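## Task

Pick up the small cardboard box on the desk that stands behind the stack of cartons and set it on the top of the low shelf. The carton stack must not be disturbed, the robot must not topple or finish leaning, and the box must stay on the shelf by itself at the end, without the robot holding it.

## Robot and tools

Robot: LinearBot, a base that can drive in any direction, with a column about 1.75 m tall. A carriage rides 1.0 m up and down it (lift_m) and carries two identical six-joint arms, each with a two-finger gripper. The arm bases sit about 0.57 m + lift_m above the floor, and carriage parts hang about 0.15 m lower. A hand reaches 0.78 m from its shoulder but only about 0.38 m below its arm base. A hand is about 0.16 m long and 0.1 m wide (0.14 m open). Parked arm joints 1 to 6: 0, 0.05, 0.05, 1.45, 0, 0; parked, the robot is about 0.95 m wide and 0.7 m long. The wheel motors are weak (2 N m), so they report contact_stop at light pushes. Loose objects may occasionally be nudged by something else.

Cameras: carriage_camera is fixed, facing forward and tilted about 20 degrees down; left_wrist_camera and right_wrist_camera look past the fingertips. The carriage camera and parked fingertips can be up to about 0.45 m above the arm bases.

Frames: base frame has its origin on the floor below the base centre, x forward, y left, z up. left_hand and right_hand are reported in it as the point between the finger pads; quat_wxyz rotates base axes into hand axes (hand z along the fingers, fingers open along hand y; a hand pointing straight up with joints 1, 5, 6 at 0 gives (1, 0, 0, 0)). Hand readings can be off, more so at long reach. The odometry frame is the base frame at scene start; base_odometry counts wheel turns only, so slip looks like travel. Heading is left-positive, -3.142 to 3.142.

execute_actions: argument actions is a list with one action, or empty (then it only reports state and images). An action may hold base, joints, or both; they start together. base takes exactly one key, each an offset from where the base last measured itself: translate_m (metres, forward positive, -2 to 2), strafe_m (metres, left positive, -2 to 2), rotate_rad (radians, counter-clockwise/left positive, -6.3 to 6.3). joints is one dictionary for both arms, keyed by name, each value an absolute target: lift_m 0 to 1 m; for each side (left_ and right_ prefixes) joint1_rad -2.617 to 3.054 (turn about vertical, 0 forward, positive left), joint2_rad 0 to 3.141 (shoulder: 0 upper arm back and level, 1.57 upright, 3.14 forward and level), joint3_rad 0 to 3.141 (elbow, 0 folded, 3.14 straight), joint4_rad -1.57 to 1.57 (wrist pitch, positive lifts fingertips), joint5_rad -1.57 to 1.57 (wrist yaw, positive turns fingertips RIGHT), joint6_rad -2.094 to 2.094 (roll about the fingers, positive clockwise seen from the forearm), gripper_m 0 to 0.093 m (pad gap). Done tolerances: lift 0.004, joint1 0.02, joint2 and joint3 0.055, joint4 0.04, joint5 and joint6 0.02, gripper 0.004. Omitted joints or base may still push toward earlier targets. Unknown keys or out-of-range values reject the call with no motion. cameras: list of names, or "all"/null/omitted for all, [] for none. Once a result reports a stop, the remaining execute_actions, wait and finished_scene calls of that same reply are skipped.

wait: seconds 0 to 10; commands nothing, returns state and images.
zoom_image: camera plus region [x0, y0, x1, y1] in pixels of that camera's latest full image, top-left origin, at most 504 by 504.
finished_scene: scene number (1 or 2); ends the scene irreversibly and reports success, then gives the next task. Replying with no tool call ends everything.

Result lines: base_status and joint_status per motion. done = reached (for base: wheels turned enough, even with slip; a 1 to 2 mm move may stop short yet say done). off_target = resting away from target, maybe still pushing. contact_stop or time_out = target dropped, holding in place. "joint command not followed" plus a cause = a self-collision check held back that arm's targets (gripper still obeyed); named joints show not_followed and the robot may retry them each action. on_its_own covers what you didn't command; "held at" is the held target. motor_effort in percent of max, signed toward higher joint values, bracket = peak; readings carry fixed bias and noise. Falling lift effort while lowering means a hand or load is resting on something. drive_wheels larger at rest than after a free move means the base still presses on something. Joint torques carry offsets and noise. A gripper gripping something usually reads off_target. "ARM HIT" means an arm struck the robot hard.

Contact: the base stops on wheel overload or an arm joint being shoved several degrees, but arms are not watched during turns and often not when an arm is also commanded; it can roll about 0.3 m after contact. Stops are late or may be missed. After a blocked drive, back off about 0.2 m the opposite way (or turn back), again if still pressed; retry once if that move stops for nothing. Avoid the column hitting a table edge the base slipped under, and never reverse into one: it can tip the robot. Arms and grippers have no contact stop and snap to targets when freed.

Avoid: tipping (worst with carriage high, arms out, loads, pulling, sudden stops; about 1.5 kg per hand with both arms forward can topple it; only images show lean). Hard arm-on-arm hits or presses. If an arm is withheld, move it clear alone first, then the other. A level hand sags 10 to 17 cm under 1 kg. Grip force is about 45 to 60 N per pad. Motor heat: outstretched or loaded arms heat fast, even while you think; MOTOR HOT warns at 75 °C, 90 °C pauses that arm 10 s, 100 °C makes it go limp and drop. After a heat stop, joint_status shows limit_stop_at_motor_heat; resend targets. Avoid drops, slips, slams and hard pushes.

Each tool is called after "Request:" as a command line: name --argument value for each argument, lists and objects as JSON in quotes; but a table of rows of numbers goes row by row, as --pt "numbers of a row", without its own name.

## Session

Starting with a look at the scene.

Request:
execute_actions --actions '[]' --cameras '["all"]'

Scene clock: 0.00 s.
Joint torques (N m, as the arm reports them, + toward a larger angle): no reading
base_odometry: x=+0.000 y=+0.000 heading=+0.000 (m, m, rad; odometry frame)
base_status: not commanded
joint_positions: lift_m=+0.303 left_joint1_rad=+0.011 left_joint2_rad=+0.057 left_joint3_rad=+0.049 left_joint4_rad=+1.421 left_joint5_rad=+0.041 left_joint6_rad=-0.038 left_gripper_m=+0.095 right_joint1_rad=-0.001 right_joint2_rad=+0.052 right_joint3_rad=+0.053 right_joint4_rad=+1.414 right_joint5_rad=-0.033 right_joint6_rad=+0.060 right_gripper_m=+0.095
joint_status: not commanded
motor_effort: lift_m=+31 drive_wheels=+3 (%)
left_hand: x=+0.3112 y=+0.3435 z=+1.3037 quat_wxyz=(+0.997, +0.019, +0.079, -0.015) (m; base frame)
right_hand: x=+0.3101 y=-0.3446 z=+1.3046 quat_wxyz=(+0.996, -0.014, +0.078, +0.030) (m; base frame)
pictures: carriage_camera, left_wrist_camera, right_wrist_camera
Images, in order (width x height): carriage_camera 672x504, left_wrist_camera 672x504, right_wrist_camera 672x504.

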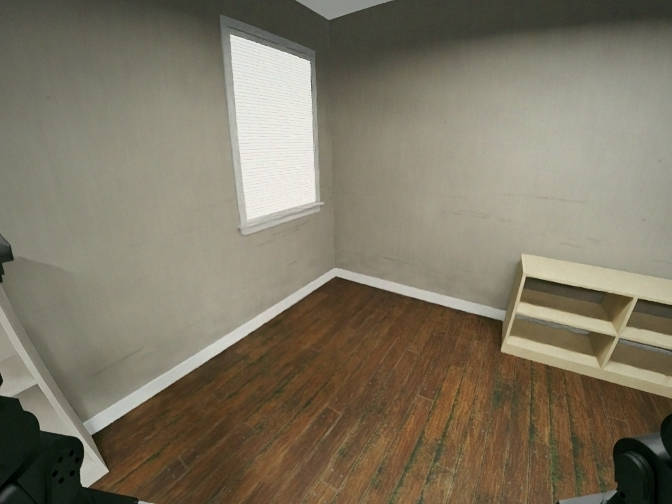

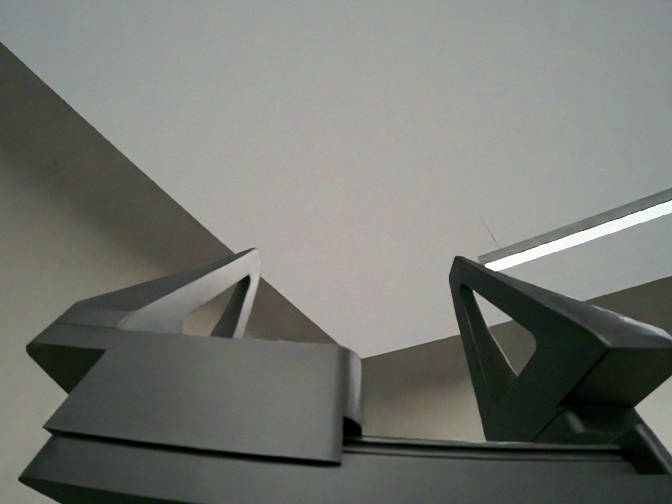

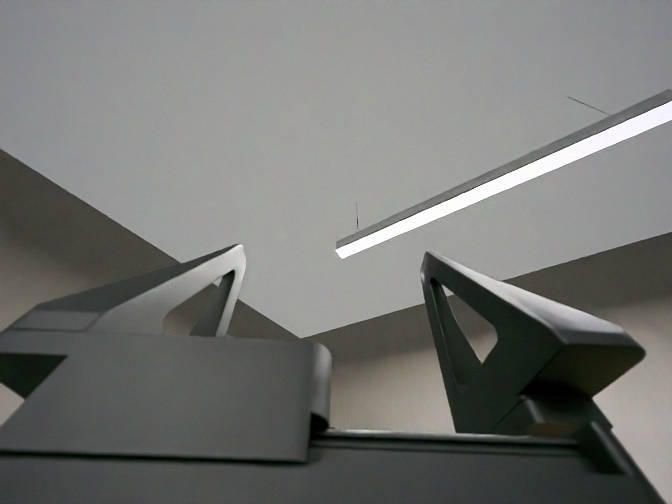

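I can see the shelf. The desk seems to be on the left, so I'll turn to check.

Request:
execute_actions --actions '[{"base":{"rotate_rad":1.3}}]' --cameras '["carriage_camera"]'

Scene clock: 3.57 s.
Joint torques (N m, as the arm reports them, + toward a larger angle): left_arm=[-0.04  4.75  7.44 -0.24 -0.03 -0.04] | right_arm=[-0.19  4.2   5.24  0.01  0.   -0.04]
base_odometry: x=+0.000 y=+0.000 heading=+1.298 (m, m, rad; odometry frame)
base_status: done
joint_positions: lift_m=+0.303 left_joint1_rad=+0.011 left_joint2_rad=+0.057 left_joint3_rad=+0.049 left_joint4_rad=+1.421 left_joint5_rad=+0.041 left_joint6_rad=-0.038 left_gripper_m=+0.095 right_joint1_rad=-0.001 right_joint2_rad=+0.052 right_joint3_rad=+0.053 right_joint4_rad=+1.414 right_joint5_rad=-0.033 right_joint6_rad=+0.060 right_gripper_m=+0.095
joint_status: not commanded
motor_effort: lift_m=+31(31) drive_wheels=+22(50) (%)
left_hand: x=+0.3112 y=+0.3435 z=+1.3037 quat_wxyz=(+0.997, +0.019, +0.079, -0.015) (m; base frame)
right_hand: x=+0.3101 y=-0.3446 z=+1.3046 quat_wxyz=(+0.996, -0.014, +0.078, +0.030) (m; base frame)
pictures: carriage_camera
Images, in order (width x height): carriage_camera 672x504.

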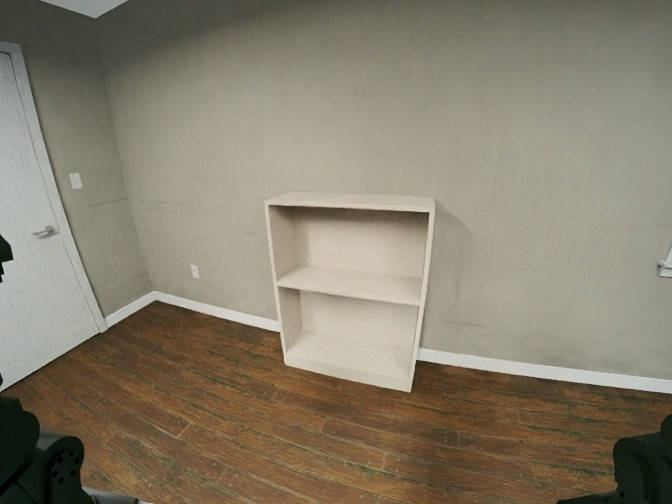

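Request:
execute_actions --actions '[{"base":{"rotate_rad":1.5}}]' --cameras '["carriage_camera"]'

Scene clock: 7.10 s.
Joint torques (N m, as the arm reports them, + toward a larger angle): left_arm=[-0.01  4.76  7.43 -0.21 -0.03 -0.04] | right_arm=[-0.23  4.28  5.24 -0.05 -0.01 -0.05]
base_odometry: x=+0.000 y=+0.000 heading=+2.796 (m, m, rad; odometry frame)
base_status: done
joint_positions: lift_m=+0.303 left_joint1_rad=+0.011 left_joint2_rad=+0.057 left_joint3_rad=+0.049 left_joint4_rad=+1.421 left_joint5_rad=+0.041 left_joint6_rad=-0.038 left_gripper_m=+0.095 right_joint1_rad=-0.001 right_joint2_rad=+0.052 right_joint3_rad=+0.053 right_joint4_rad=+1.414 right_joint5_rad=-0.033 right_joint6_rad=+0.060 right_gripper_m=+0.095
joint_status: not commanded
motor_effort: lift_m=+31(31) drive_wheels=+21(55) (%)
left_hand: x=+0.3112 y=+0.3435 z=+1.3037 quat_wxyz=(+0.997, +0.019, +0.079, -0.015) (m; base frame)
right_hand: x=+0.3101 y=-0.3446 z=+1.3046 quat_wxyz=(+0.996, -0.014, +0.078, +0.030) (m; base frame)
pictures: carriage_camera
Images, in order (width x height): carriage_camera 672x504.

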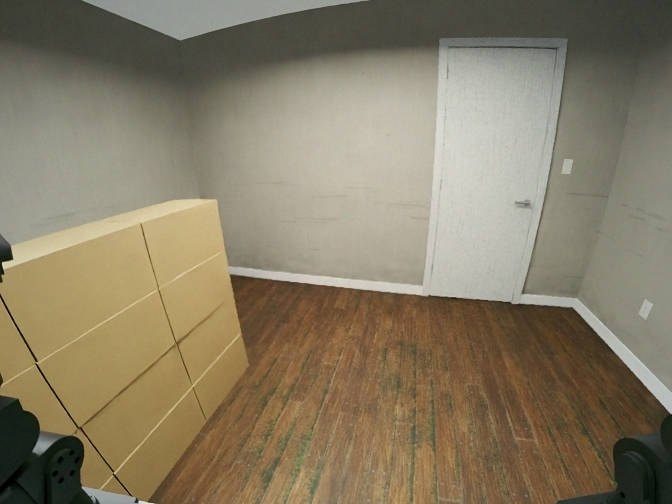

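Request:
execute_actions --actions '[{"base":{"rotate_rad":1.3}}]' --cameras '["carriage_camera"]'

Scene clock: 10.67 s.
Joint torques (N m, as the arm reports them, + toward a larger angle): left_arm=[ 0.02  4.77  7.51 -0.25 -0.01 -0.04] | right_arm=[-0.21  4.32  5.3   0.01 -0.02 -0.05]
base_odometry: x=+0.000 y=+0.000 heading=-2.189 (m, m, rad; odometry frame)
base_status: done
joint_positions: lift_m=+0.303 left_joint1_rad=+0.011 left_joint2_rad=+0.057 left_joint3_rad=+0.049 left_joint4_rad=+1.421 left_joint5_rad=+0.041 left_joint6_rad=-0.038 left_gripper_m=+0.095 right_joint1_rad=-0.001 right_joint2_rad=+0.052 right_joint3_rad=+0.053 right_joint4_rad=+1.414 right_joint5_rad=-0.033 right_joint6_rad=+0.060 right_gripper_m=+0.095
joint_status: not commanded
motor_effort: lift_m=+31(31) drive_wheels=+22(55) (%)
left_hand: x=+0.3113 y=+0.3435 z=+1.3036 quat_wxyz=(+0.997, +0.019, +0.080, -0.015) (m; base frame)
right_hand: x=+0.3101 y=-0.3446 z=+1.3046 quat_wxyz=(+0.996, -0.014, +0.078, +0.030) (m; base frame)
pictures: carriage_camera
Images, in order (width x height): carriage_camera 672x504.

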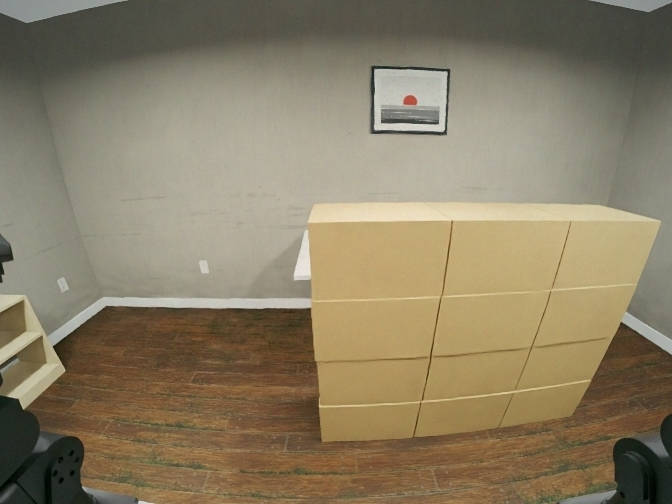

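Request:
execute_actions --actions '[{"base":{"translate_m":0.4},"joints":{"lift_m":0.9}}]' --cameras '["carriage_camera"]'

Scene clock: 15.07 s.
Joint torques (N m, as the arm reports them, + toward a larger angle): left_arm=[-0.03  4.78  7.46 -0.22 -0.02 -0.06] | right_arm=[-0.22  4.3   5.3  -0.01 -0.01 -0.05]
base_odometry: x=-0.231 y=-0.327 heading=-2.187 (m, m, rad; odometry frame)
base_status: done
joint_positions: lift_m=+0.900 left_joint1_rad=+0.011 left_joint2_rad=+0.057 left_joint3_rad=+0.049 left_joint4_rad=+1.421 left_joint5_rad=+0.041 left_joint6_rad=-0.038 left_gripper_m=+0.095 right_joint1_rad=-0.001 right_joint2_rad=+0.052 right_joint3_rad=+0.053 right_joint4_rad=+1.415 right_joint5_rad=-0.033 right_joint6_rad=+0.060 right_gripper_m=+0.095
joint_status: all done
motor_effort: lift_m=+30(36) drive_wheels=-10(52) (%)
left_hand: x=+0.3113 y=+0.3435 z=+1.9010 quat_wxyz=(+0.997, +0.019, +0.080, -0.015) (m; base frame)
right_hand: x=+0.3098 y=-0.3446 z=+1.9020 quat_wxyz=(+0.996, -0.014, +0.078, +0.030) (m; base frame)
pictures: carriage_camera
Images, in order (width x height): carriage_camera 672x504.

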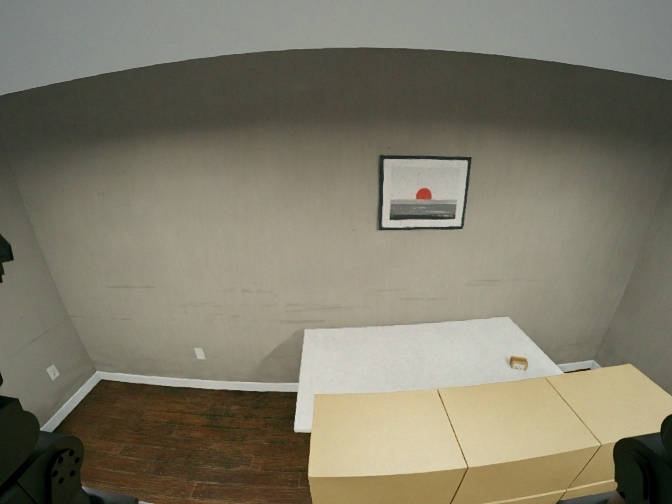

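Request:
execute_actions --actions '[{"base":{"strafe_m":-1.3},"joints":{"lift_m":0.4}}]' --cameras '["carriage_camera"]'

Scene clock: 22.20 s.
Joint torques (N m, as the arm reports them, + toward a larger angle): left_arm=[ 0.05  4.66  7.52 -0.23 -0.03 -0.04] | right_arm=[-0.23  4.28  5.26 -0.02 -0.01 -0.05]
base_odometry: x=-1.292 y=+0.425 heading=-2.187 (m, m, rad; odometry frame)
base_status: done
joint_positions: lift_m=+0.400 left_joint1_rad=+0.011 left_joint2_rad=+0.057 left_joint3_rad=+0.049 left_joint4_rad=+1.421 left_joint5_rad=+0.041 left_joint6_rad=-0.038 left_gripper_m=+0.095 right_joint1_rad=-0.001 right_joint2_rad=+0.052 right_joint3_rad=+0.053 right_joint4_rad=+1.414 right_joint5_rad=-0.033 right_joint6_rad=+0.060 right_gripper_m=+0.095
joint_status: all done
motor_effort: lift_m=+31(29) drive_wheels=-4(38) (%)
left_hand: x=+0.3112 y=+0.3435 z=+1.4010 quat_wxyz=(+0.997, +0.019, +0.079, -0.015) (m; base frame)
right_hand: x=+0.3102 y=-0.3446 z=+1.4019 quat_wxyz=(+0.996, -0.014, +0.079, +0.030) (m; base frame)
pictures: carriage_camera
Images, in order (width x height): carriage_camera 672x504.

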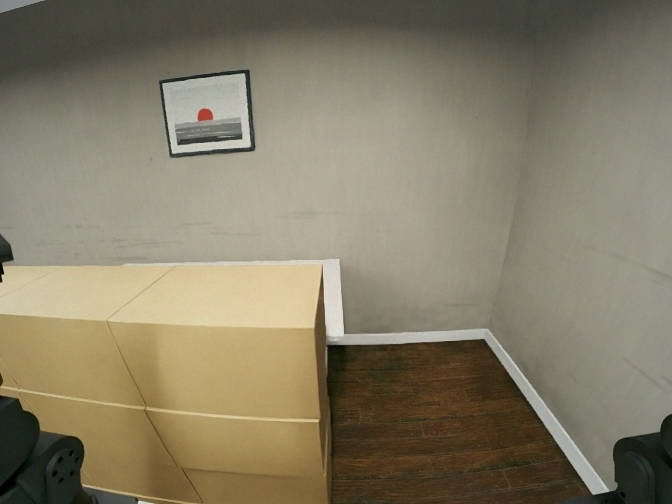

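Request:
execute_actions --actions '[{"base":{"rotate_rad":1.57}}]' --cameras '["carriage_camera"]'

Request:
execute_actions --actions '[{"base":{"translate_m":-0.42}}]' --cameras '[]'

Request:
execute_actions --actions '[{"base":{"strafe_m":-0.6}}]' --cameras '["carriage_camera"]'

Scene clock: 28.97 s.
Joint torques (N m, as the arm reports them, + toward a larger angle): left_arm=[ 0.04  4.76  7.53 -0.21 -0.02 -0.04] | right_arm=[-0.23  4.21  5.14 -0.04 -0.02 -0.05]
base_odometry: x=-1.292 y=+0.425 heading=-0.619 (m, m, rad; odometry frame)
base_status: done
joint_positions: lift_m=+0.400 left_joint1_rad=+0.011 left_joint2_rad=+0.057 left_joint3_rad=+0.049 left_joint4_rad=+1.420 left_joint5_rad=+0.041 left_joint6_rad=-0.038 left_gripper_m=+0.095 right_joint1_rad=-0.001 right_joint2_rad=+0.052 right_joint3_rad=+0.053 right_joint4_rad=+1.414 right_joint5_rad=-0.033 right_joint6_rad=+0.060 right_gripper_m=+0.095
joint_status: not commanded
motor_effort: lift_m=+31(31) drive_wheels=+22(51) (%)
left_hand: x=+0.3115 y=+0.3435 z=+1.4009 quat_wxyz=(+0.997, +0.019, +0.080, -0.015) (m; base frame)
right_hand: x=+0.3101 y=-0.3446 z=+1.4019 quat_wxyz=(+0.996, -0.014, +0.078, +0.030) (m; base frame)
pictures: carriage_camera
Images, in order (width x height): carriage_camera 672x504.

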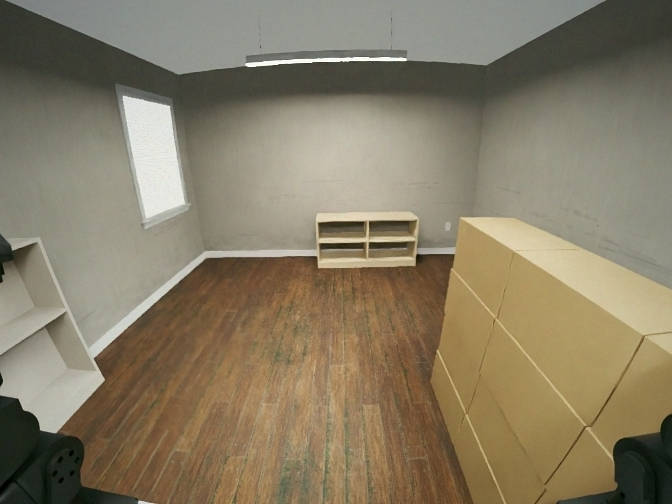

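Scene clock: 31.97 s.
Joint torques (N m, as the arm reports them, + toward a larger angle): left_arm=[ 0.04  4.78  7.51 -0.23 -0.02 -0.04] | right_arm=[-0.19  4.15  5.37  0.01 -0.02 -0.05]
base_odometry: x=-1.634 y=+0.668 heading=-0.617 (m, m, rad; odometry frame)
base_status: done
joint_positions: lift_m=+0.400 left_joint1_rad=+0.011 left_joint2_rad=+0.057 left_joint3_rad=+0.049 left_joint4_rad=+1.419 left_joint5_rad=+0.041 left_joint6_rad=-0.038 left_gripper_m=+0.095 right_joint1_rad=-0.001 right_joint2_rad=+0.052 right_joint3_rad=+0.053 right_joint4_rad=+1.414 right_joint5_rad=-0.033 right_joint6_rad=+0.060 right_gripper_m=+0.095
joint_status: not commanded
motor_effort: lift_m=+31(31) drive_wheels=-15(50) (%)
left_hand: x=+0.3118 y=+0.3435 z=+1.4009 quat_wxyz=(+0.996, +0.019, +0.081, -0.015) (m; base frame)
right_hand: x=+0.3102 y=-0.3446 z=+1.4019 quat_wxyz=(+0.996, -0.014, +0.079, +0.030) (m; base frame)
pictures: none
No camera images: the call's "cameras" was empty. Leave "cameras" out to get every camera's image.

Scene clock: 35.47 s.
Joint torques (N m, as the arm reports them, + toward a larger angle): left_arm=[ 0.02  4.79  7.46 -0.22 -0.02 -0.05] | right_arm=[-0.24  4.27  5.25 -0.02 -0.01 -0.05]
base_odometry: x=-1.982 y=+0.179 heading=-0.618 (m, m, rad; odometry frame)
base_status: done
joint_positions: lift_m=+0.400 left_joint1_rad=+0.011 left_joint2_rad=+0.057 left_joint3_rad=+0.049 left_joint4_rad=+1.420 left_joint5_rad=+0.041 left_joint6_rad=-0.038 left_gripper_m=+0.095 right_joint1_rad=-0.001 right_joint2_rad=+0.052 right_joint3_rad=+0.053 right_joint4_rad=+1.412 right_joint5_rad=-0.033 right_joint6_rad=+0.060 right_gripper_m=+0.095
joint_status: not commanded
motor_effort: lift_m=+31(31) drive_wheels=-8(37) (%)
left_hand: x=+0.3114 y=+0.3435 z=+1.4009 quat_wxyz=(+0.997, +0.019, +0.080, -0.015) (m; base frame)
right_hand: x=+0.3106 y=-0.3446 z=+1.4018 quat_wxyz=(+0.996, -0.014, +0.080, +0.030) (m; base frame)
pictures: carriage_camera
Images, in order (width x height): carriage_camera 672x504.

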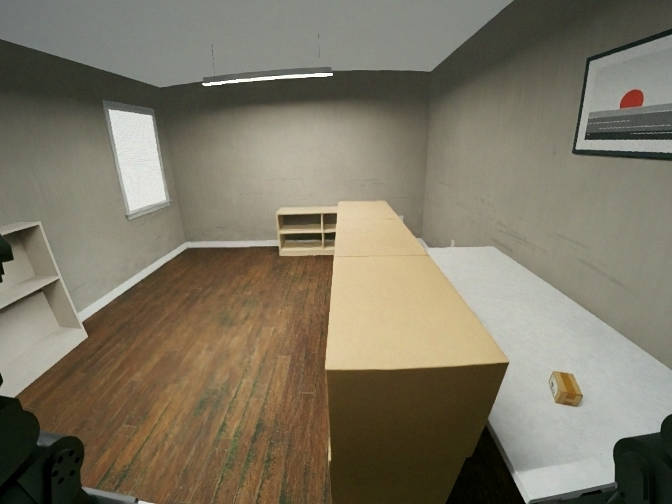

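Request:
execute_actions --actions '[{"base":{"strafe_m":-0.45}}]' --cameras '["carriage_camera"]'

Scene clock: 39.40 s.
Joint torques (N m, as the arm reports them, + toward a larger angle): left_arm=[ 0.05  4.81  7.43 -0.23 -0.03 -0.05] | right_arm=[-0.18  4.34  5.3   0.07 -0.02 -0.05]
base_odometry: x=-2.244 y=-0.188 heading=-0.619 (m, m, rad; odometry frame)
base_status: done
joint_positions: lift_m=+0.400 left_joint1_rad=+0.011 left_joint2_rad=+0.057 left_joint3_rad=+0.049 left_joint4_rad=+1.420 left_joint5_rad=+0.041 left_joint6_rad=-0.038 left_gripper_m=+0.095 right_joint1_rad=-0.001 right_joint2_rad=+0.052 right_joint3_rad=+0.053 right_joint4_rad=+1.412 right_joint5_rad=-0.033 right_joint6_rad=+0.060 right_gripper_m=+0.095
joint_status: not commanded
motor_effort: lift_m=+31(31) drive_wheels=-5(43) (%)
left_hand: x=+0.3114 y=+0.3435 z=+1.4009 quat_wxyz=(+0.997, +0.019, +0.080, -0.015) (m; base frame)
right_hand: x=+0.3106 y=-0.3446 z=+1.4018 quat_wxyz=(+0.996, -0.014, +0.080, +0.030) (m; base frame)
pictures: carriage_camera
Images, in order (width x height): carriage_camera 672x504.

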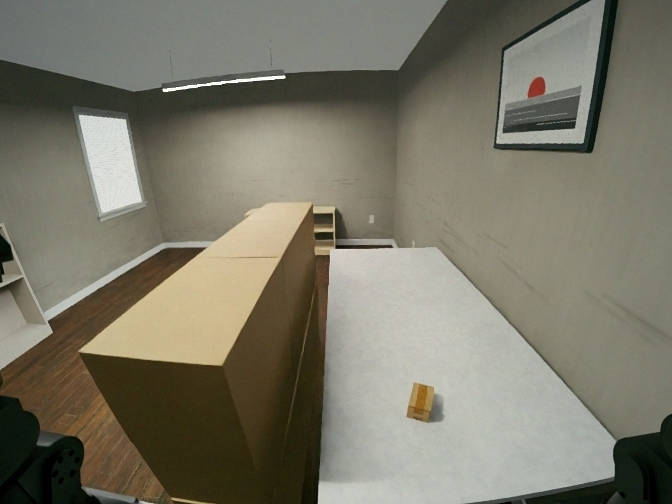

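Request:
execute_actions --actions '[{"base":{"strafe_m":0.08},"joints":{"right_joint2_rad":2.4,"right_joint3_rad":2.0,"right_joint4_rad":-0.5,"right_gripper_m":0.093}}]' --cameras '["carriage_camera","right_wrist_camera"]'

Scene clock: 45.20 s.
Joint torques (N m, as the arm reports them, + toward a larger angle): left_arm=[ 0.    4.8   7.5  -0.22 -0.03 -0.04] | right_arm=[ -0.26 -18.17   7.62   1.58  -0.02  -0.05]
base_odometry: x=-2.197 y=-0.123 heading=-0.619 (m, m, rad; odometry frame)
base_status: done
joint_positions: lift_m=+0.400 left_joint1_rad=+0.011 left_joint2_rad=+0.057 left_joint3_rad=+0.049 left_joint4_rad=+1.421 left_joint5_rad=+0.041 left_joint6_rad=-0.038 left_gripper_m=+0.095 right_joint1_rad=-0.001 right_joint2_rad=+2.416 right_joint3_rad=+1.980 right_joint4_rad=-0.503 right_joint5_rad=-0.033 right_joint6_rad=+0.060 right_gripper_m=+0.093
joint_status: all done
motor_effort: lift_m=+31(31) drive_wheels=+8(47) (%)
left_hand: x=+0.3113 y=+0.3435 z=+1.4009 quat_wxyz=(+0.997, +0.019, +0.080, -0.015) (m; base frame)
right_hand: x=+0.8805 y=-0.3453 z=+1.0128 quat_wxyz=(+0.310, +0.024, +0.950, +0.025) (m; base frame)
pictures: carriage_camera, right_wrist_camera
Images, in order (width x height): carriage_camera 672x504, right_wrist_camera 672x504.

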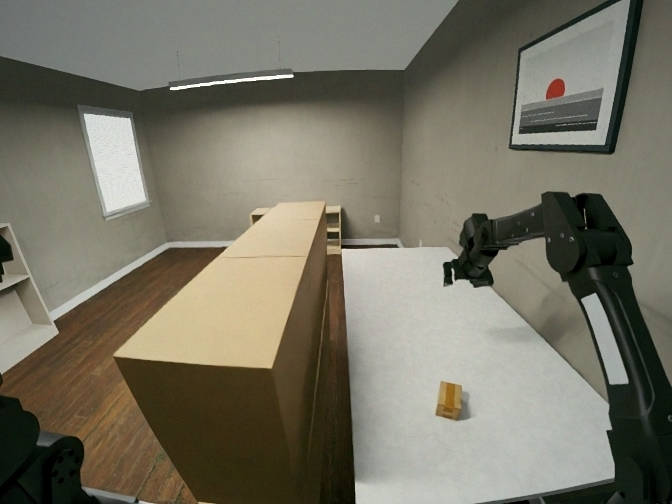

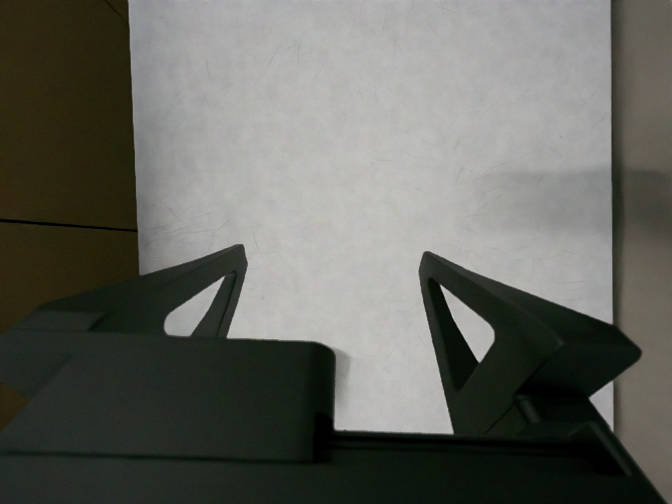

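Request:
execute_actions --actions '[{"joints":{"right_joint2_rad":1.9,"right_joint3_rad":1.1,"right_joint4_rad":-0.55}}]' --cameras '["carriage_camera","right_wrist_camera"]'

Scene clock: 47.47 s.
Joint torques (N m, as the arm reports them, + toward a larger angle): left_arm=[-0.02  4.72  7.51 -0.24 -0.03 -0.05] | right_arm=[ -0.27 -10.91   5.05   0.93  -0.02  -0.05]
base_odometry: x=-2.197 y=-0.123 heading=-0.619 (m, m, rad; odometry frame)
base_status: not commanded
joint_positions: lift_m=+0.400 left_joint1_rad=+0.011 left_joint2_rad=+0.057 left_joint3_rad=+0.049 left_joint4_rad=+1.421 left_joint5_rad=+0.041 left_joint6_rad=-0.038 left_gripper_m=+0.095 right_joint1_rad=-0.001 right_joint2_rad=+1.903 right_joint3_rad=+1.108 right_joint4_rad=-0.555 right_joint5_rad=-0.033 right_joint6_rad=+0.060 right_gripper_m=+0.093
joint_status: all done
motor_effort: lift_m=+31(31) drive_wheels=+8(7) (%)
left_hand: x=+0.3113 y=+0.3435 z=+1.4009 quat_wxyz=(+0.997, +0.019, +0.080, -0.015) (m; base frame)
right_hand: x=+0.6449 y=-0.3450 z=+0.9622 quat_wxyz=(+0.110, +0.028, +0.993, +0.020) (m; base frame)
pictures: carriage_camera, right_wrist_camera
Images, in order (width x height): carriage_camera 672x504, right_wrist_camera 672x504.

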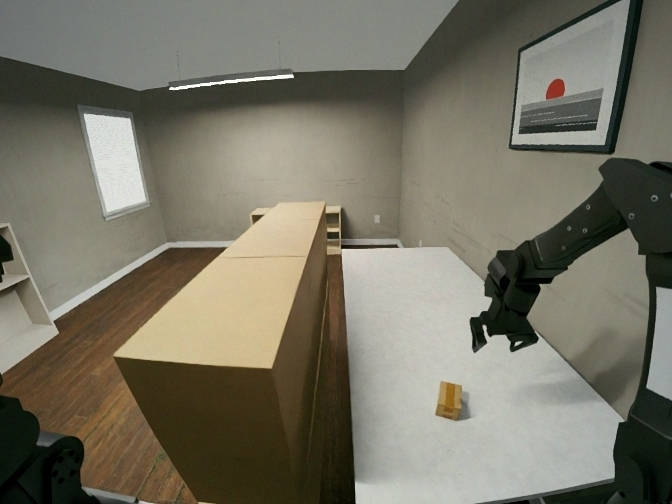

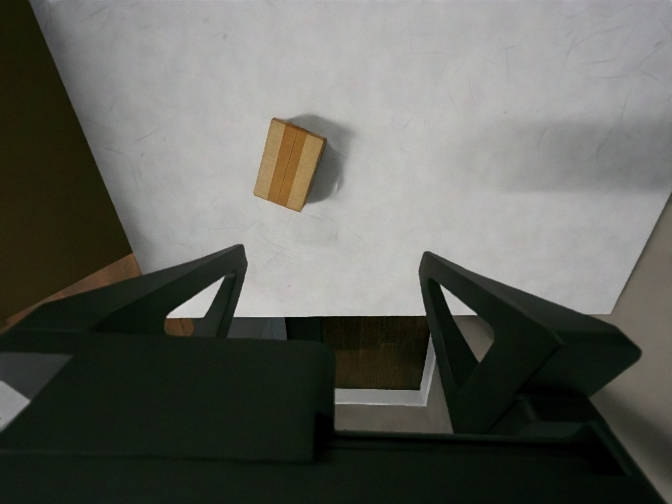

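Request:
execute_actions --actions '[{"joints":{"right_joint1_rad":0.08,"right_joint2_rad":2.25,"right_joint3_rad":1.5,"right_joint4_rad":-0.6}}]' --cameras '["right_wrist_camera"]'

Scene clock: 51.37 s.
Joint torques (N m, as the arm reports them, + toward a larger angle): left_arm=[ 0.06  4.82  7.54 -0.24 -0.02 -0.05] | right_arm=[ -0.48 -13.9    6.13   0.86  -0.03  -0.05]
base_odometry: x=-2.197 y=-0.123 heading=-0.619 (m, m, rad; odometry frame)
base_status: not commanded
joint_positions: lift_m=+0.400 left_joint1_rad=+0.011 left_joint2_rad=+0.057 left_joint3_rad=+0.049 left_joint4_rad=+1.421 left_joint5_rad=+0.041 left_joint6_rad=-0.038 left_gripper_m=+0.095 right_joint1_rad=+0.084 right_joint2_rad=+2.249 right_joint3_rad=+1.483 right_joint4_rad=-0.600 right_joint5_rad=-0.033 right_joint6_rad=+0.060 right_gripper_m=+0.093
joint_status: all done
motor_effort: lift_m=+31(31) drive_wheels=+5(8) (%)
left_hand: x=+0.3113 y=+0.3435 z=+1.4009 quat_wxyz=(+0.997, +0.019, +0.080, -0.015) (m; base frame)
right_hand: x=+0.7224 y=-0.3064 z=+0.9238 quat_wxyz=(+0.101, -0.014, +0.994, +0.024) (m; base frame)
pictures: right_wrist_camera
Images, in order (width x height): right_wrist_camera 672x504.

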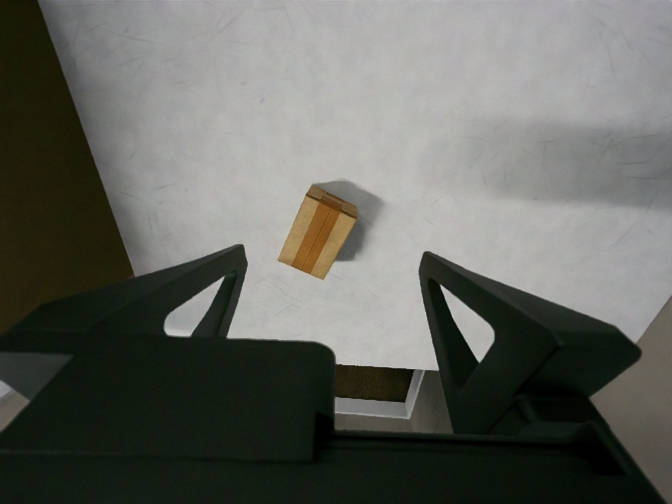

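Request:
execute_actions --actions '[{"joints":{"lift_m":0.3}}]' --cameras '["carriage_camera","right_wrist_camera"]'

Scene clock: 53.03 s.
Joint torques (N m, as the arm reports them, + toward a larger angle): left_arm=[ 0.    4.81  7.51 -0.24 -0.02 -0.04] | right_arm=[ -0.48 -14.43   6.06   0.82  -0.01  -0.05]
base_odometry: x=-2.197 y=-0.123 heading=-0.619 (m, m, rad; odometry frame)
base_status: not commanded
joint_positions: lift_m=+0.300 left_joint1_rad=+0.011 left_joint2_rad=+0.057 left_joint3_rad=+0.049 left_joint4_rad=+1.421 left_joint5_rad=+0.041 left_joint6_rad=-0.038 left_gripper_m=+0.095 right_joint1_rad=+0.084 right_joint2_rad=+2.255 right_joint3_rad=+1.485 right_joint4_rad=-0.601 right_joint5_rad=-0.033 right_joint6_rad=+0.060 right_gripper_m=+0.093
joint_status: all done
motor_effort: lift_m=+31(32) drive_wheels=+7(7) (%)
left_hand: x=+0.3113 y=+0.3435 z=+1.3009 quat_wxyz=(+0.997, +0.019, +0.080, -0.015) (m; base frame)
right_hand: x=+0.7219 y=-0.3064 z=+0.8214 quat_wxyz=(+0.099, -0.014, +0.995, +0.024) (m; base frame)
pictures: carriage_camera, right_wrist_camera
Images, in order (width x height): carriage_camera 672x504, right_wrist_camera 672x504.

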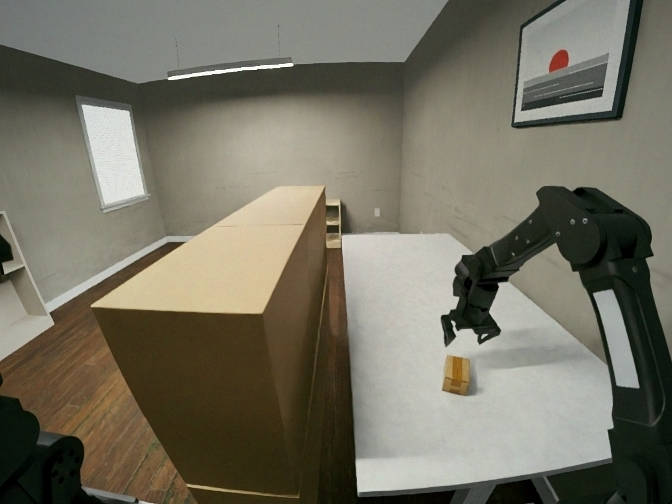

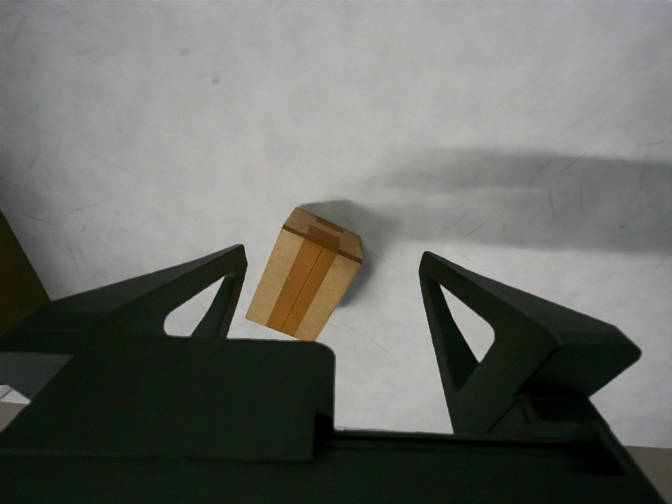

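Request:
execute_actions --actions '[{"joints":{"lift_m":0.23,"right_joint1_rad":0.12}}]' --cameras '["carriage_camera","right_wrist_camera"]'

Scene clock: 55.27 s.
Joint torques (N m, as the arm reports them, + toward a larger angle): left_arm=[ 0.04  4.77  7.49 -0.24 -0.01 -0.03] | right_arm=[  0.12 -14.27   6.19   0.83   0.    -0.06]
base_odometry: x=-2.197 y=-0.123 heading=-0.619 (m, m, rad; odometry frame)
base_status: not commanded
joint_positions: lift_m=+0.230 left_joint1_rad=+0.011 left_joint2_rad=+0.057 left_joint3_rad=+0.049 left_joint4_rad=+1.421 left_joint5_rad=+0.041 left_joint6_rad=-0.038 left_gripper_m=+0.095 right_joint1_rad=+0.118 right_joint2_rad=+2.255 right_joint3_rad=+1.485 right_joint4_rad=-0.601 right_joint5_rad=-0.033 right_joint6_rad=+0.060 right_gripper_m=+0.093
joint_status: all done
motor_effort: lift_m=+32(32) drive_wheels=+5(5) (%)
left_hand: x=+0.3113 y=+0.3435 z=+1.2309 quat_wxyz=(+0.997, +0.019, +0.080, -0.015) (m; base frame)
right_hand: x=+0.7199 y=-0.2913 z=+0.7512 quat_wxyz=(+0.098, -0.030, +0.994, +0.025) (m; base frame)
pictures: carriage_camera, right_wrist_camera
Images, in order (width x height): carriage_camera 672x504, right_wrist_camera 672x504.

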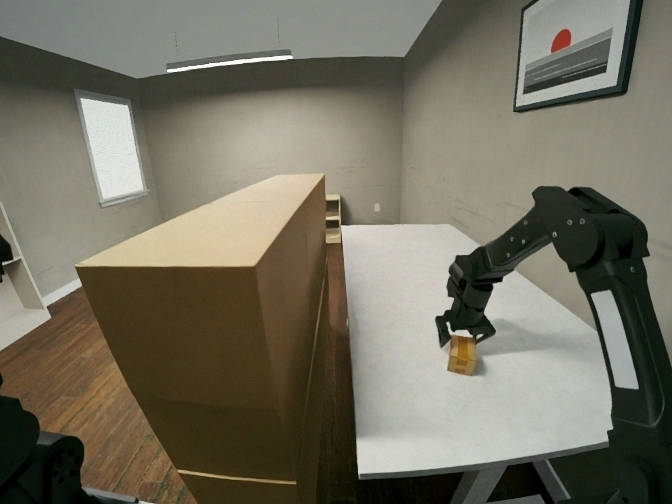

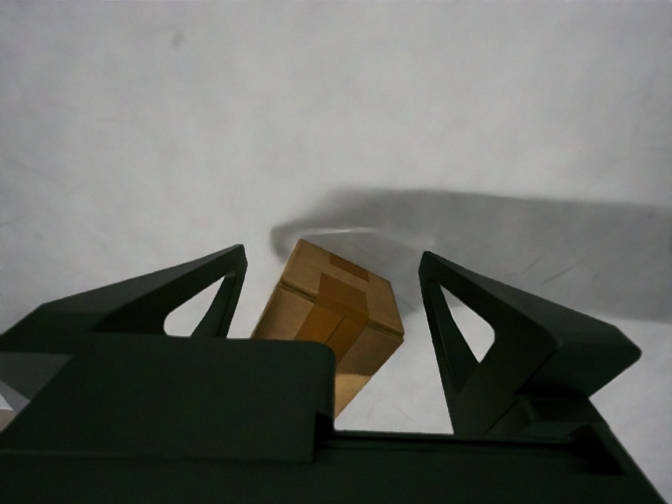

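Request:
execute_actions --actions '[{"joints":{"lift_m":0.21,"right_gripper_m":0.0}}]' --cameras '[]'

Request:
execute_actions --actions '[{"joints":{"lift_m":0.4}}]' --cameras '["carriage_camera","right_wrist_camera"]'

Scene clock: 57.00 s.
Joint torques (N m, as the arm reports them, + toward a larger angle): left_arm=[ 0.06  4.74  7.51 -0.23 -0.02 -0.04] | right_arm=[ -0.06 -12.81   5.55   0.89  -0.02  -0.06]
base_odometry: x=-2.197 y=-0.123 heading=-0.619 (m, m, rad; odometry frame)
base_status: not commanded
joint_positions: lift_m=+0.210 left_joint1_rad=+0.011 left_joint2_rad=+0.057 left_joint3_rad=+0.049 left_joint4_rad=+1.420 left_joint5_rad=+0.041 left_joint6_rad=-0.038 left_gripper_m=+0.095 right_joint1_rad=+0.118 right_joint2_rad=+2.237 right_joint3_rad=+1.495 right_joint4_rad=-0.605 right_joint5_rad=-0.032 right_joint6_rad=+0.060 right_gripper_m=+0.067
joint_status: right_gripper_m off_target (ended at +0.067, target +0.000); the others done
motor_effort: lift_m=+29(26) drive_wheels=+3(5) (%)
left_hand: x=+0.3114 y=+0.3435 z=+1.2111 quat_wxyz=(+0.997, +0.019, +0.080, -0.015) (m; base frame)
right_hand: x=+0.7256 y=-0.2909 z=+0.7420 quat_wxyz=(+0.110, -0.030, +0.993, +0.026) (m; base frame)
pictures: none
No camera images: the call's "cameras" was empty. Leave "cameras" out to get every camera's image.

Scene clock: 58.30 s.
Joint torques (N m, as the arm reports them, + toward a larger angle): left_arm=[ 0.04  4.85  7.48 -0.24 -0.01 -0.07] | right_arm=[ -0.04 -14.8    5.64   0.9   -0.03  -0.06]
base_odometry: x=-2.197 y=-0.123 heading=-0.619 (m, m, rad; odometry frame)
base_status: not commanded
joint_positions: lift_m=+0.400 left_joint1_rad=+0.011 left_joint2_rad=+0.057 left_joint3_rad=+0.049 left_joint4_rad=+1.420 left_joint5_rad=+0.041 left_joint6_rad=-0.038 left_gripper_m=+0.095 right_joint1_rad=+0.118 right_joint2_rad=+2.256 right_joint3_rad=+1.495 right_joint4_rad=-0.603 right_joint5_rad=-0.032 right_joint6_rad=+0.060 right_gripper_m=+0.067
joint_status: all done
motor_effort: lift_m=+30(35) drive_wheels=+2(6) (%)
left_hand: x=+0.3114 y=+0.3435 z=+1.4010 quat_wxyz=(+0.997, +0.019, +0.080, -0.015) (m; base frame)
right_hand: x=+0.7231 y=-0.2912 z=+0.9236 quat_wxyz=(+0.102, -0.030, +0.994, +0.025) (m; base frame)
pictures: carriage_camera, right_wrist_camera
Images, in order (width x height): carriage_camera 672x504, right_wrist_camera 672x504.

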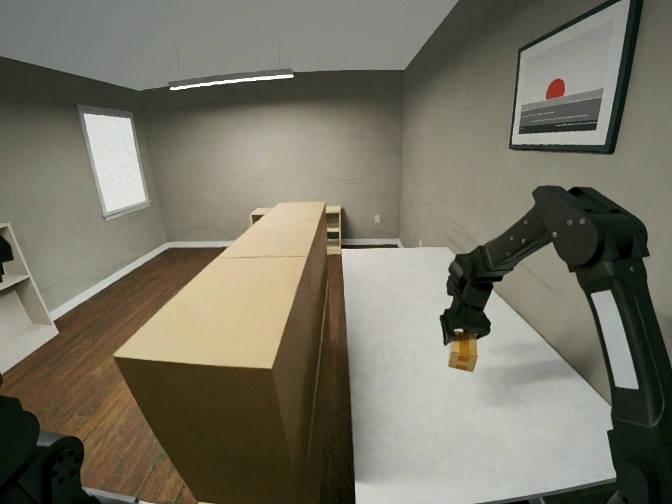

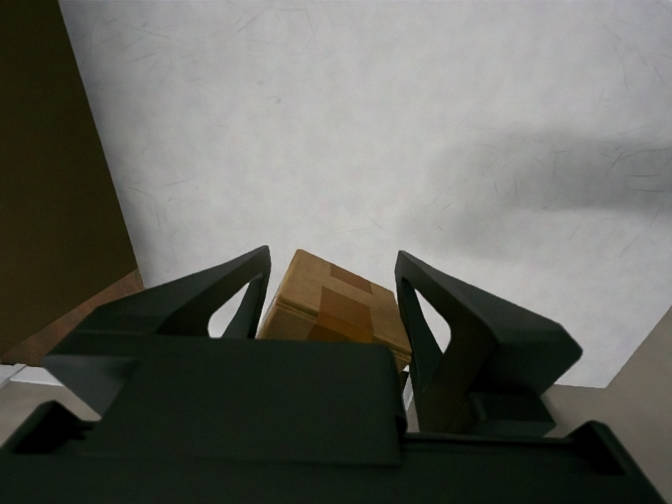

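Request:
execute_actions --actions '[{"joints":{"lift_m":0.5,"right_joint1_rad":0,"right_joint2_rad":0.4,"right_joint3_rad":0.3,"right_joint4_rad":1.2}}]' --cameras '["carriage_camera","right_wrist_camera"]'

Scene clock: 62.23 s.
Joint torques (N m, as the arm reports them, + toward a larger angle): left_arm=[ 0.06  4.75  7.5  -0.23 -0.02 -0.05] | right_arm=[ 0.38  1.75  4.5   0.75 -0.06 -0.06]
base_odometry: x=-2.197 y=-0.123 heading=-0.619 (m, m, rad; odometry frame)
base_status: not commanded
joint_positions: lift_m=+0.500 left_joint1_rad=+0.011 left_joint2_rad=+0.057 left_joint3_rad=+0.049 left_joint4_rad=+1.420 left_joint5_rad=+0.041 left_joint6_rad=-0.038 left_gripper_m=+0.095 right_joint1_rad=-0.008 right_joint2_rad=+0.406 right_joint3_rad=+0.317 right_joint4_rad=+1.192 right_joint5_rad=-0.028 right_joint6_rad=+0.060 right_gripper_m=+0.067
joint_status: all done
motor_effort: lift_m=+30(39) drive_wheels=+6(7) (%)
left_hand: x=+0.3114 y=+0.3436 z=+1.5010 quat_wxyz=(+0.997, +0.018, +0.080, -0.015) (m; base frame)
right_hand: x=+0.4085 y=-0.3465 z=+1.5468 quat_wxyz=(+0.972, -0.006, +0.232, +0.029) (m; base frame)
pictures: carriage_camera, right_wrist_camera
Images, in order (width x height): carriage_camera 672x504, right_wrist_camera 672x504.

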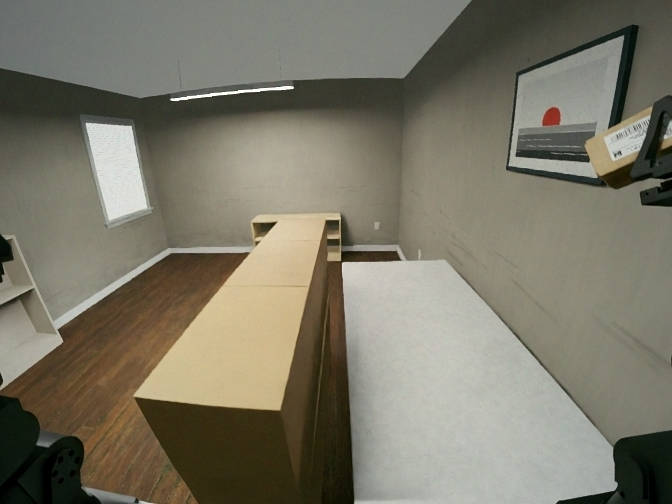

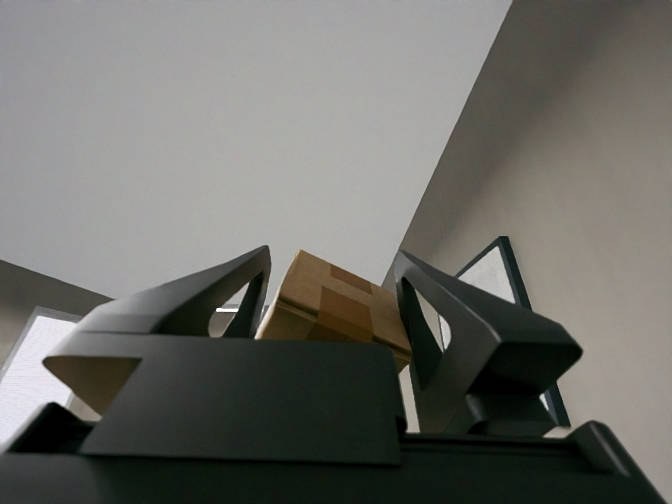

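Request:
execute_actions --actions '[{"base":{"strafe_m":1.6}}]' --cameras '["carriage_camera"]'

Scene clock: 68.57 s.
Joint torques (N m, as the arm reports them, + toward a larger angle): left_arm=[-0.01  4.76  7.5  -0.23 -0.02 -0.04] | right_arm=[ 0.37  1.93  4.49  0.78 -0.06 -0.05]
base_odometry: x=-1.271 y=+1.182 heading=-0.618 (m, m, rad; odometry frame)
base_status: done
joint_positions: lift_m=+0.500 left_joint1_rad=+0.011 left_joint2_rad=+0.057 left_joint3_rad=+0.049 left_joint4_rad=+1.420 left_joint5_rad=+0.041 left_joint6_rad=-0.038 left_gripper_m=+0.095 right_joint1_rad=-0.008 right_joint2_rad=+0.406 right_joint3_rad=+0.317 right_joint4_rad=+1.191 right_joint5_rad=-0.029 right_joint6_rad=+0.060 right_gripper_m=+0.067
joint_status: not commanded
motor_effort: lift_m=+30(30) drive_wheels=-5(51) (%)
left_hand: x=+0.3115 y=+0.3436 z=+1.5010 quat_wxyz=(+0.997, +0.018, +0.080, -0.015) (m; base frame)
right_hand: x=+0.4087 y=-0.3462 z=+1.5467 quat_wxyz=(+0.972, -0.006, +0.233, +0.029) (m; base frame)
pictures: carriage_camera
Images, in order (width x height): carriage_camera 672x504.

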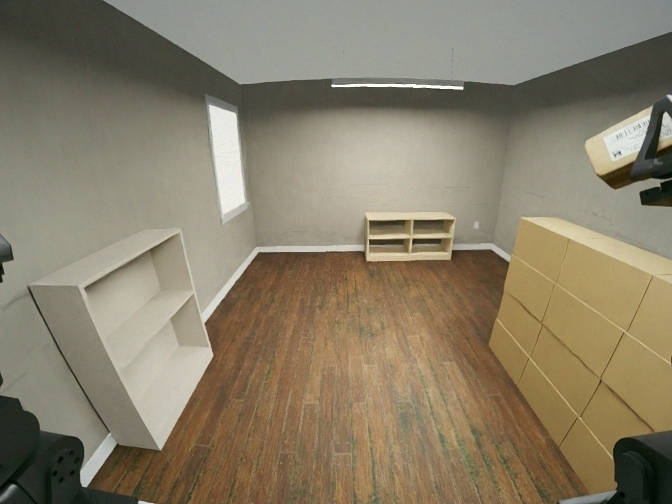

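Request:
execute_actions --actions '[{"base":{"translate_m":2}}]' --cameras '["carriage_camera"]'

Scene clock: 75.90 s.
Joint torques (N m, as the arm reports them, + toward a larger angle): left_arm=[ 0.02  4.79  7.5  -0.25 -0.02 -0.05] | right_arm=[ 0.38  1.92  4.67  0.76 -0.04 -0.06]
base_odometry: x=+0.361 y=+0.025 heading=-0.617 (m, m, rad; odometry frame)
base_status: done
joint_positions: lift_m=+0.500 left_joint1_rad=+0.011 left_joint2_rad=+0.057 left_joint3_rad=+0.049 left_joint4_rad=+1.421 left_joint5_rad=+0.041 left_joint6_rad=-0.038 left_gripper_m=+0.095 right_joint1_rad=-0.008 right_joint2_rad=+0.406 right_joint3_rad=+0.317 right_joint4_rad=+1.191 right_joint5_rad=-0.029 right_joint6_rad=+0.060 right_gripper_m=+0.067
joint_status: not commanded
motor_effort: lift_m=+30(30) drive_wheels=-10(43) (%)
left_hand: x=+0.3113 y=+0.3436 z=+1.5010 quat_wxyz=(+0.997, +0.018, +0.080, -0.015) (m; base frame)
right_hand: x=+0.4086 y=-0.3462 z=+1.5467 quat_wxyz=(+0.972, -0.006, +0.233, +0.029) (m; base frame)
pictures: carriage_camera
Images, in order (width x height): carriage_camera 672x504.

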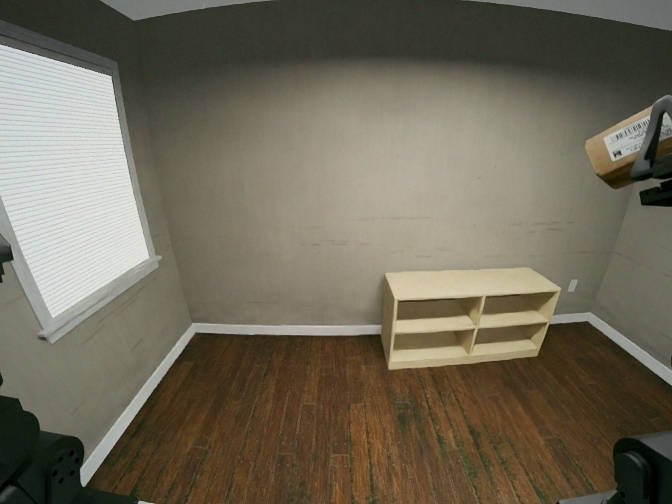

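Request:
execute_actions --actions '[{"base":{"strafe_m":-0.5}}]' --cameras '["carriage_camera"]'

Scene clock: 81.67 s.
Joint torques (N m, as the arm reports them, + toward a larger angle): left_arm=[ 0.03  4.84  7.58 -0.23 -0.02 -0.04] | right_arm=[ 0.39  1.86  4.68  0.76 -0.03 -0.06]
base_odometry: x=+0.072 y=-0.383 heading=-0.617 (m, m, rad; odometry frame)
base_status: done
joint_positions: lift_m=+0.500 left_joint1_rad=+0.011 left_joint2_rad=+0.057 left_joint3_rad=+0.049 left_joint4_rad=+1.421 left_joint5_rad=+0.041 left_joint6_rad=-0.038 left_gripper_m=+0.095 right_joint1_rad=-0.008 right_joint2_rad=+0.406 right_joint3_rad=+0.316 right_joint4_rad=+1.191 right_joint5_rad=-0.031 right_joint6_rad=+0.060 right_gripper_m=+0.067
joint_status: not commanded
motor_effort: lift_m=+30(30) drive_wheels=-6(38) (%)
left_hand: x=+0.3113 y=+0.3436 z=+1.5010 quat_wxyz=(+0.997, +0.018, +0.080, -0.015) (m; base frame)
right_hand: x=+0.4088 y=-0.3458 z=+1.5464 quat_wxyz=(+0.972, -0.007, +0.233, +0.029) (m; base frame)
pictures: carriage_camera
Images, in order (width x height): carriage_camera 672x504.

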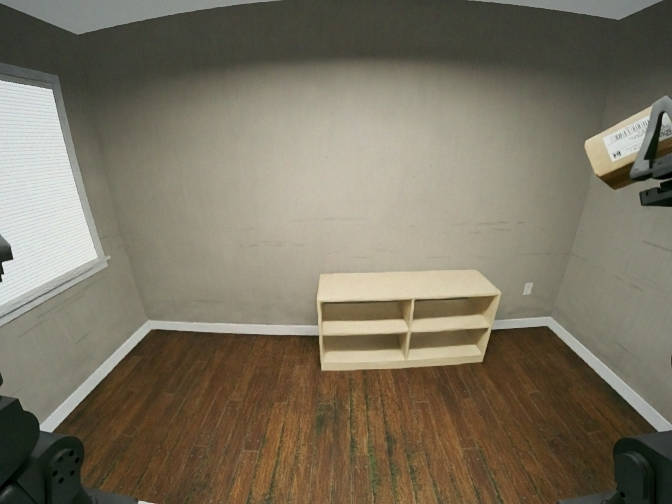

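Request:
execute_actions --actions '[{"base":{"strafe_m":-0.6}}]' --cameras '[]'

Request:
execute_actions --actions '[{"base":{"translate_m":1.6}}]' --cameras '["carriage_camera"]'

Scene clock: 85.77 s.
Joint torques (N m, as the arm reports them, + toward a larger angle): left_arm=[-0.06  4.74  7.2  -0.26 -0.05 -0.05] | right_arm=[ 0.23  2.11  5.47  0.86  0.01 -0.06]
base_odometry: x=-0.192 y=-0.757 heading=-0.618 (m, m, rad; odometry frame)
base_status: strafe_m contact_stop (by the wheels' count: -0.458 of -0.600)
joint_positions: lift_m=+0.500 left_joint1_rad=+0.013 left_joint2_rad=+0.058 left_joint3_rad=+0.052 left_joint4_rad=+1.420 left_joint5_rad=+0.045 left_joint6_rad=-0.038 left_gripper_m=+0.095 right_joint1_rad=-0.006 right_joint2_rad=+0.403 right_joint3_rad=+0.303 right_joint4_rad=+1.183 right_joint5_rad=-0.030 right_joint6_rad=+0.060 right_gripper_m=+0.067
joint_status: not commanded
motor_effort: lift_m=+31(31) drive_wheels=+25(116) (%)
left_hand: x=+0.3108 y=+0.3430 z=+1.5018 quat_wxyz=(+0.997, +0.020, +0.079, -0.014) (m; base frame)
right_hand: x=+0.4124 y=-0.3458 z=+1.5414 quat_wxyz=(+0.970, -0.007, +0.241, +0.030) (m; base frame)
pictures: none
No camera images: the call's "cameras" was empty. Leave "cameras" out to get every camera's image.

not run: a stop came earlier in this reply.

The strafe hit a contact stop, so I'll back off a little and look.

Request:
execute_actions --actions '[{"base":{"strafe_m":0.2}}]' --cameras '["carriage_camera"]'

Scene clock: 89.27 s.
Joint torques (N m, as the arm reports them, + toward a larger angle): left_arm=[-0.08  4.78  7.24 -0.24 -0.04 -0.04] | right_arm=[ 0.19  2.22  5.5   0.86 -0.04 -0.06]
base_odometry: x=-0.076 y=-0.594 heading=-0.617 (m, m, rad; odometry frame)
base_status: done
joint_positions: lift_m=+0.500 left_joint1_rad=+0.013 left_joint2_rad=+0.058 left_joint3_rad=+0.052 left_joint4_rad=+1.420 left_joint5_rad=+0.044 left_joint6_rad=-0.038 left_gripper_m=+0.095 right_joint1_rad=-0.006 right_joint2_rad=+0.403 right_joint3_rad=+0.303 right_joint4_rad=+1.184 right_joint5_rad=-0.031 right_joint6_rad=+0.060 right_gripper_m=+0.067
joint_status: not commanded
motor_effort: lift_m=+31(31) drive_wheels=+6(41) (%)
left_hand: x=+0.3108 y=+0.3431 z=+1.5018 quat_wxyz=(+0.997, +0.020, +0.079, -0.014) (m; base frame)
right_hand: x=+0.4123 y=-0.3457 z=+1.5414 quat_wxyz=(+0.970, -0.007, +0.241, +0.030) (m; base frame)
pictures: carriage_camera
Images, in order (width x height): carriage_camera 672x504.

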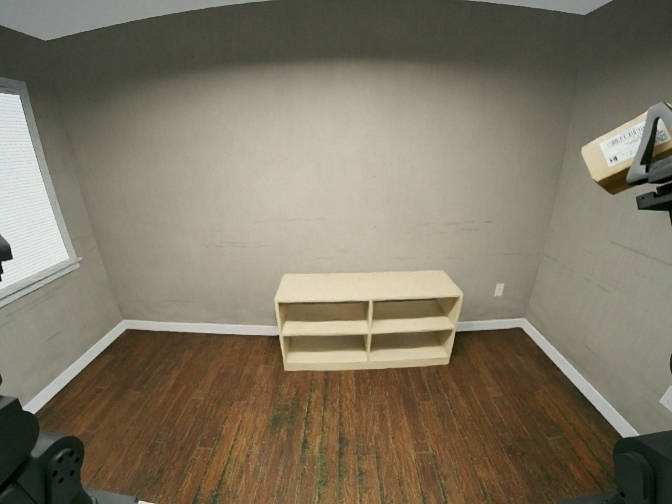

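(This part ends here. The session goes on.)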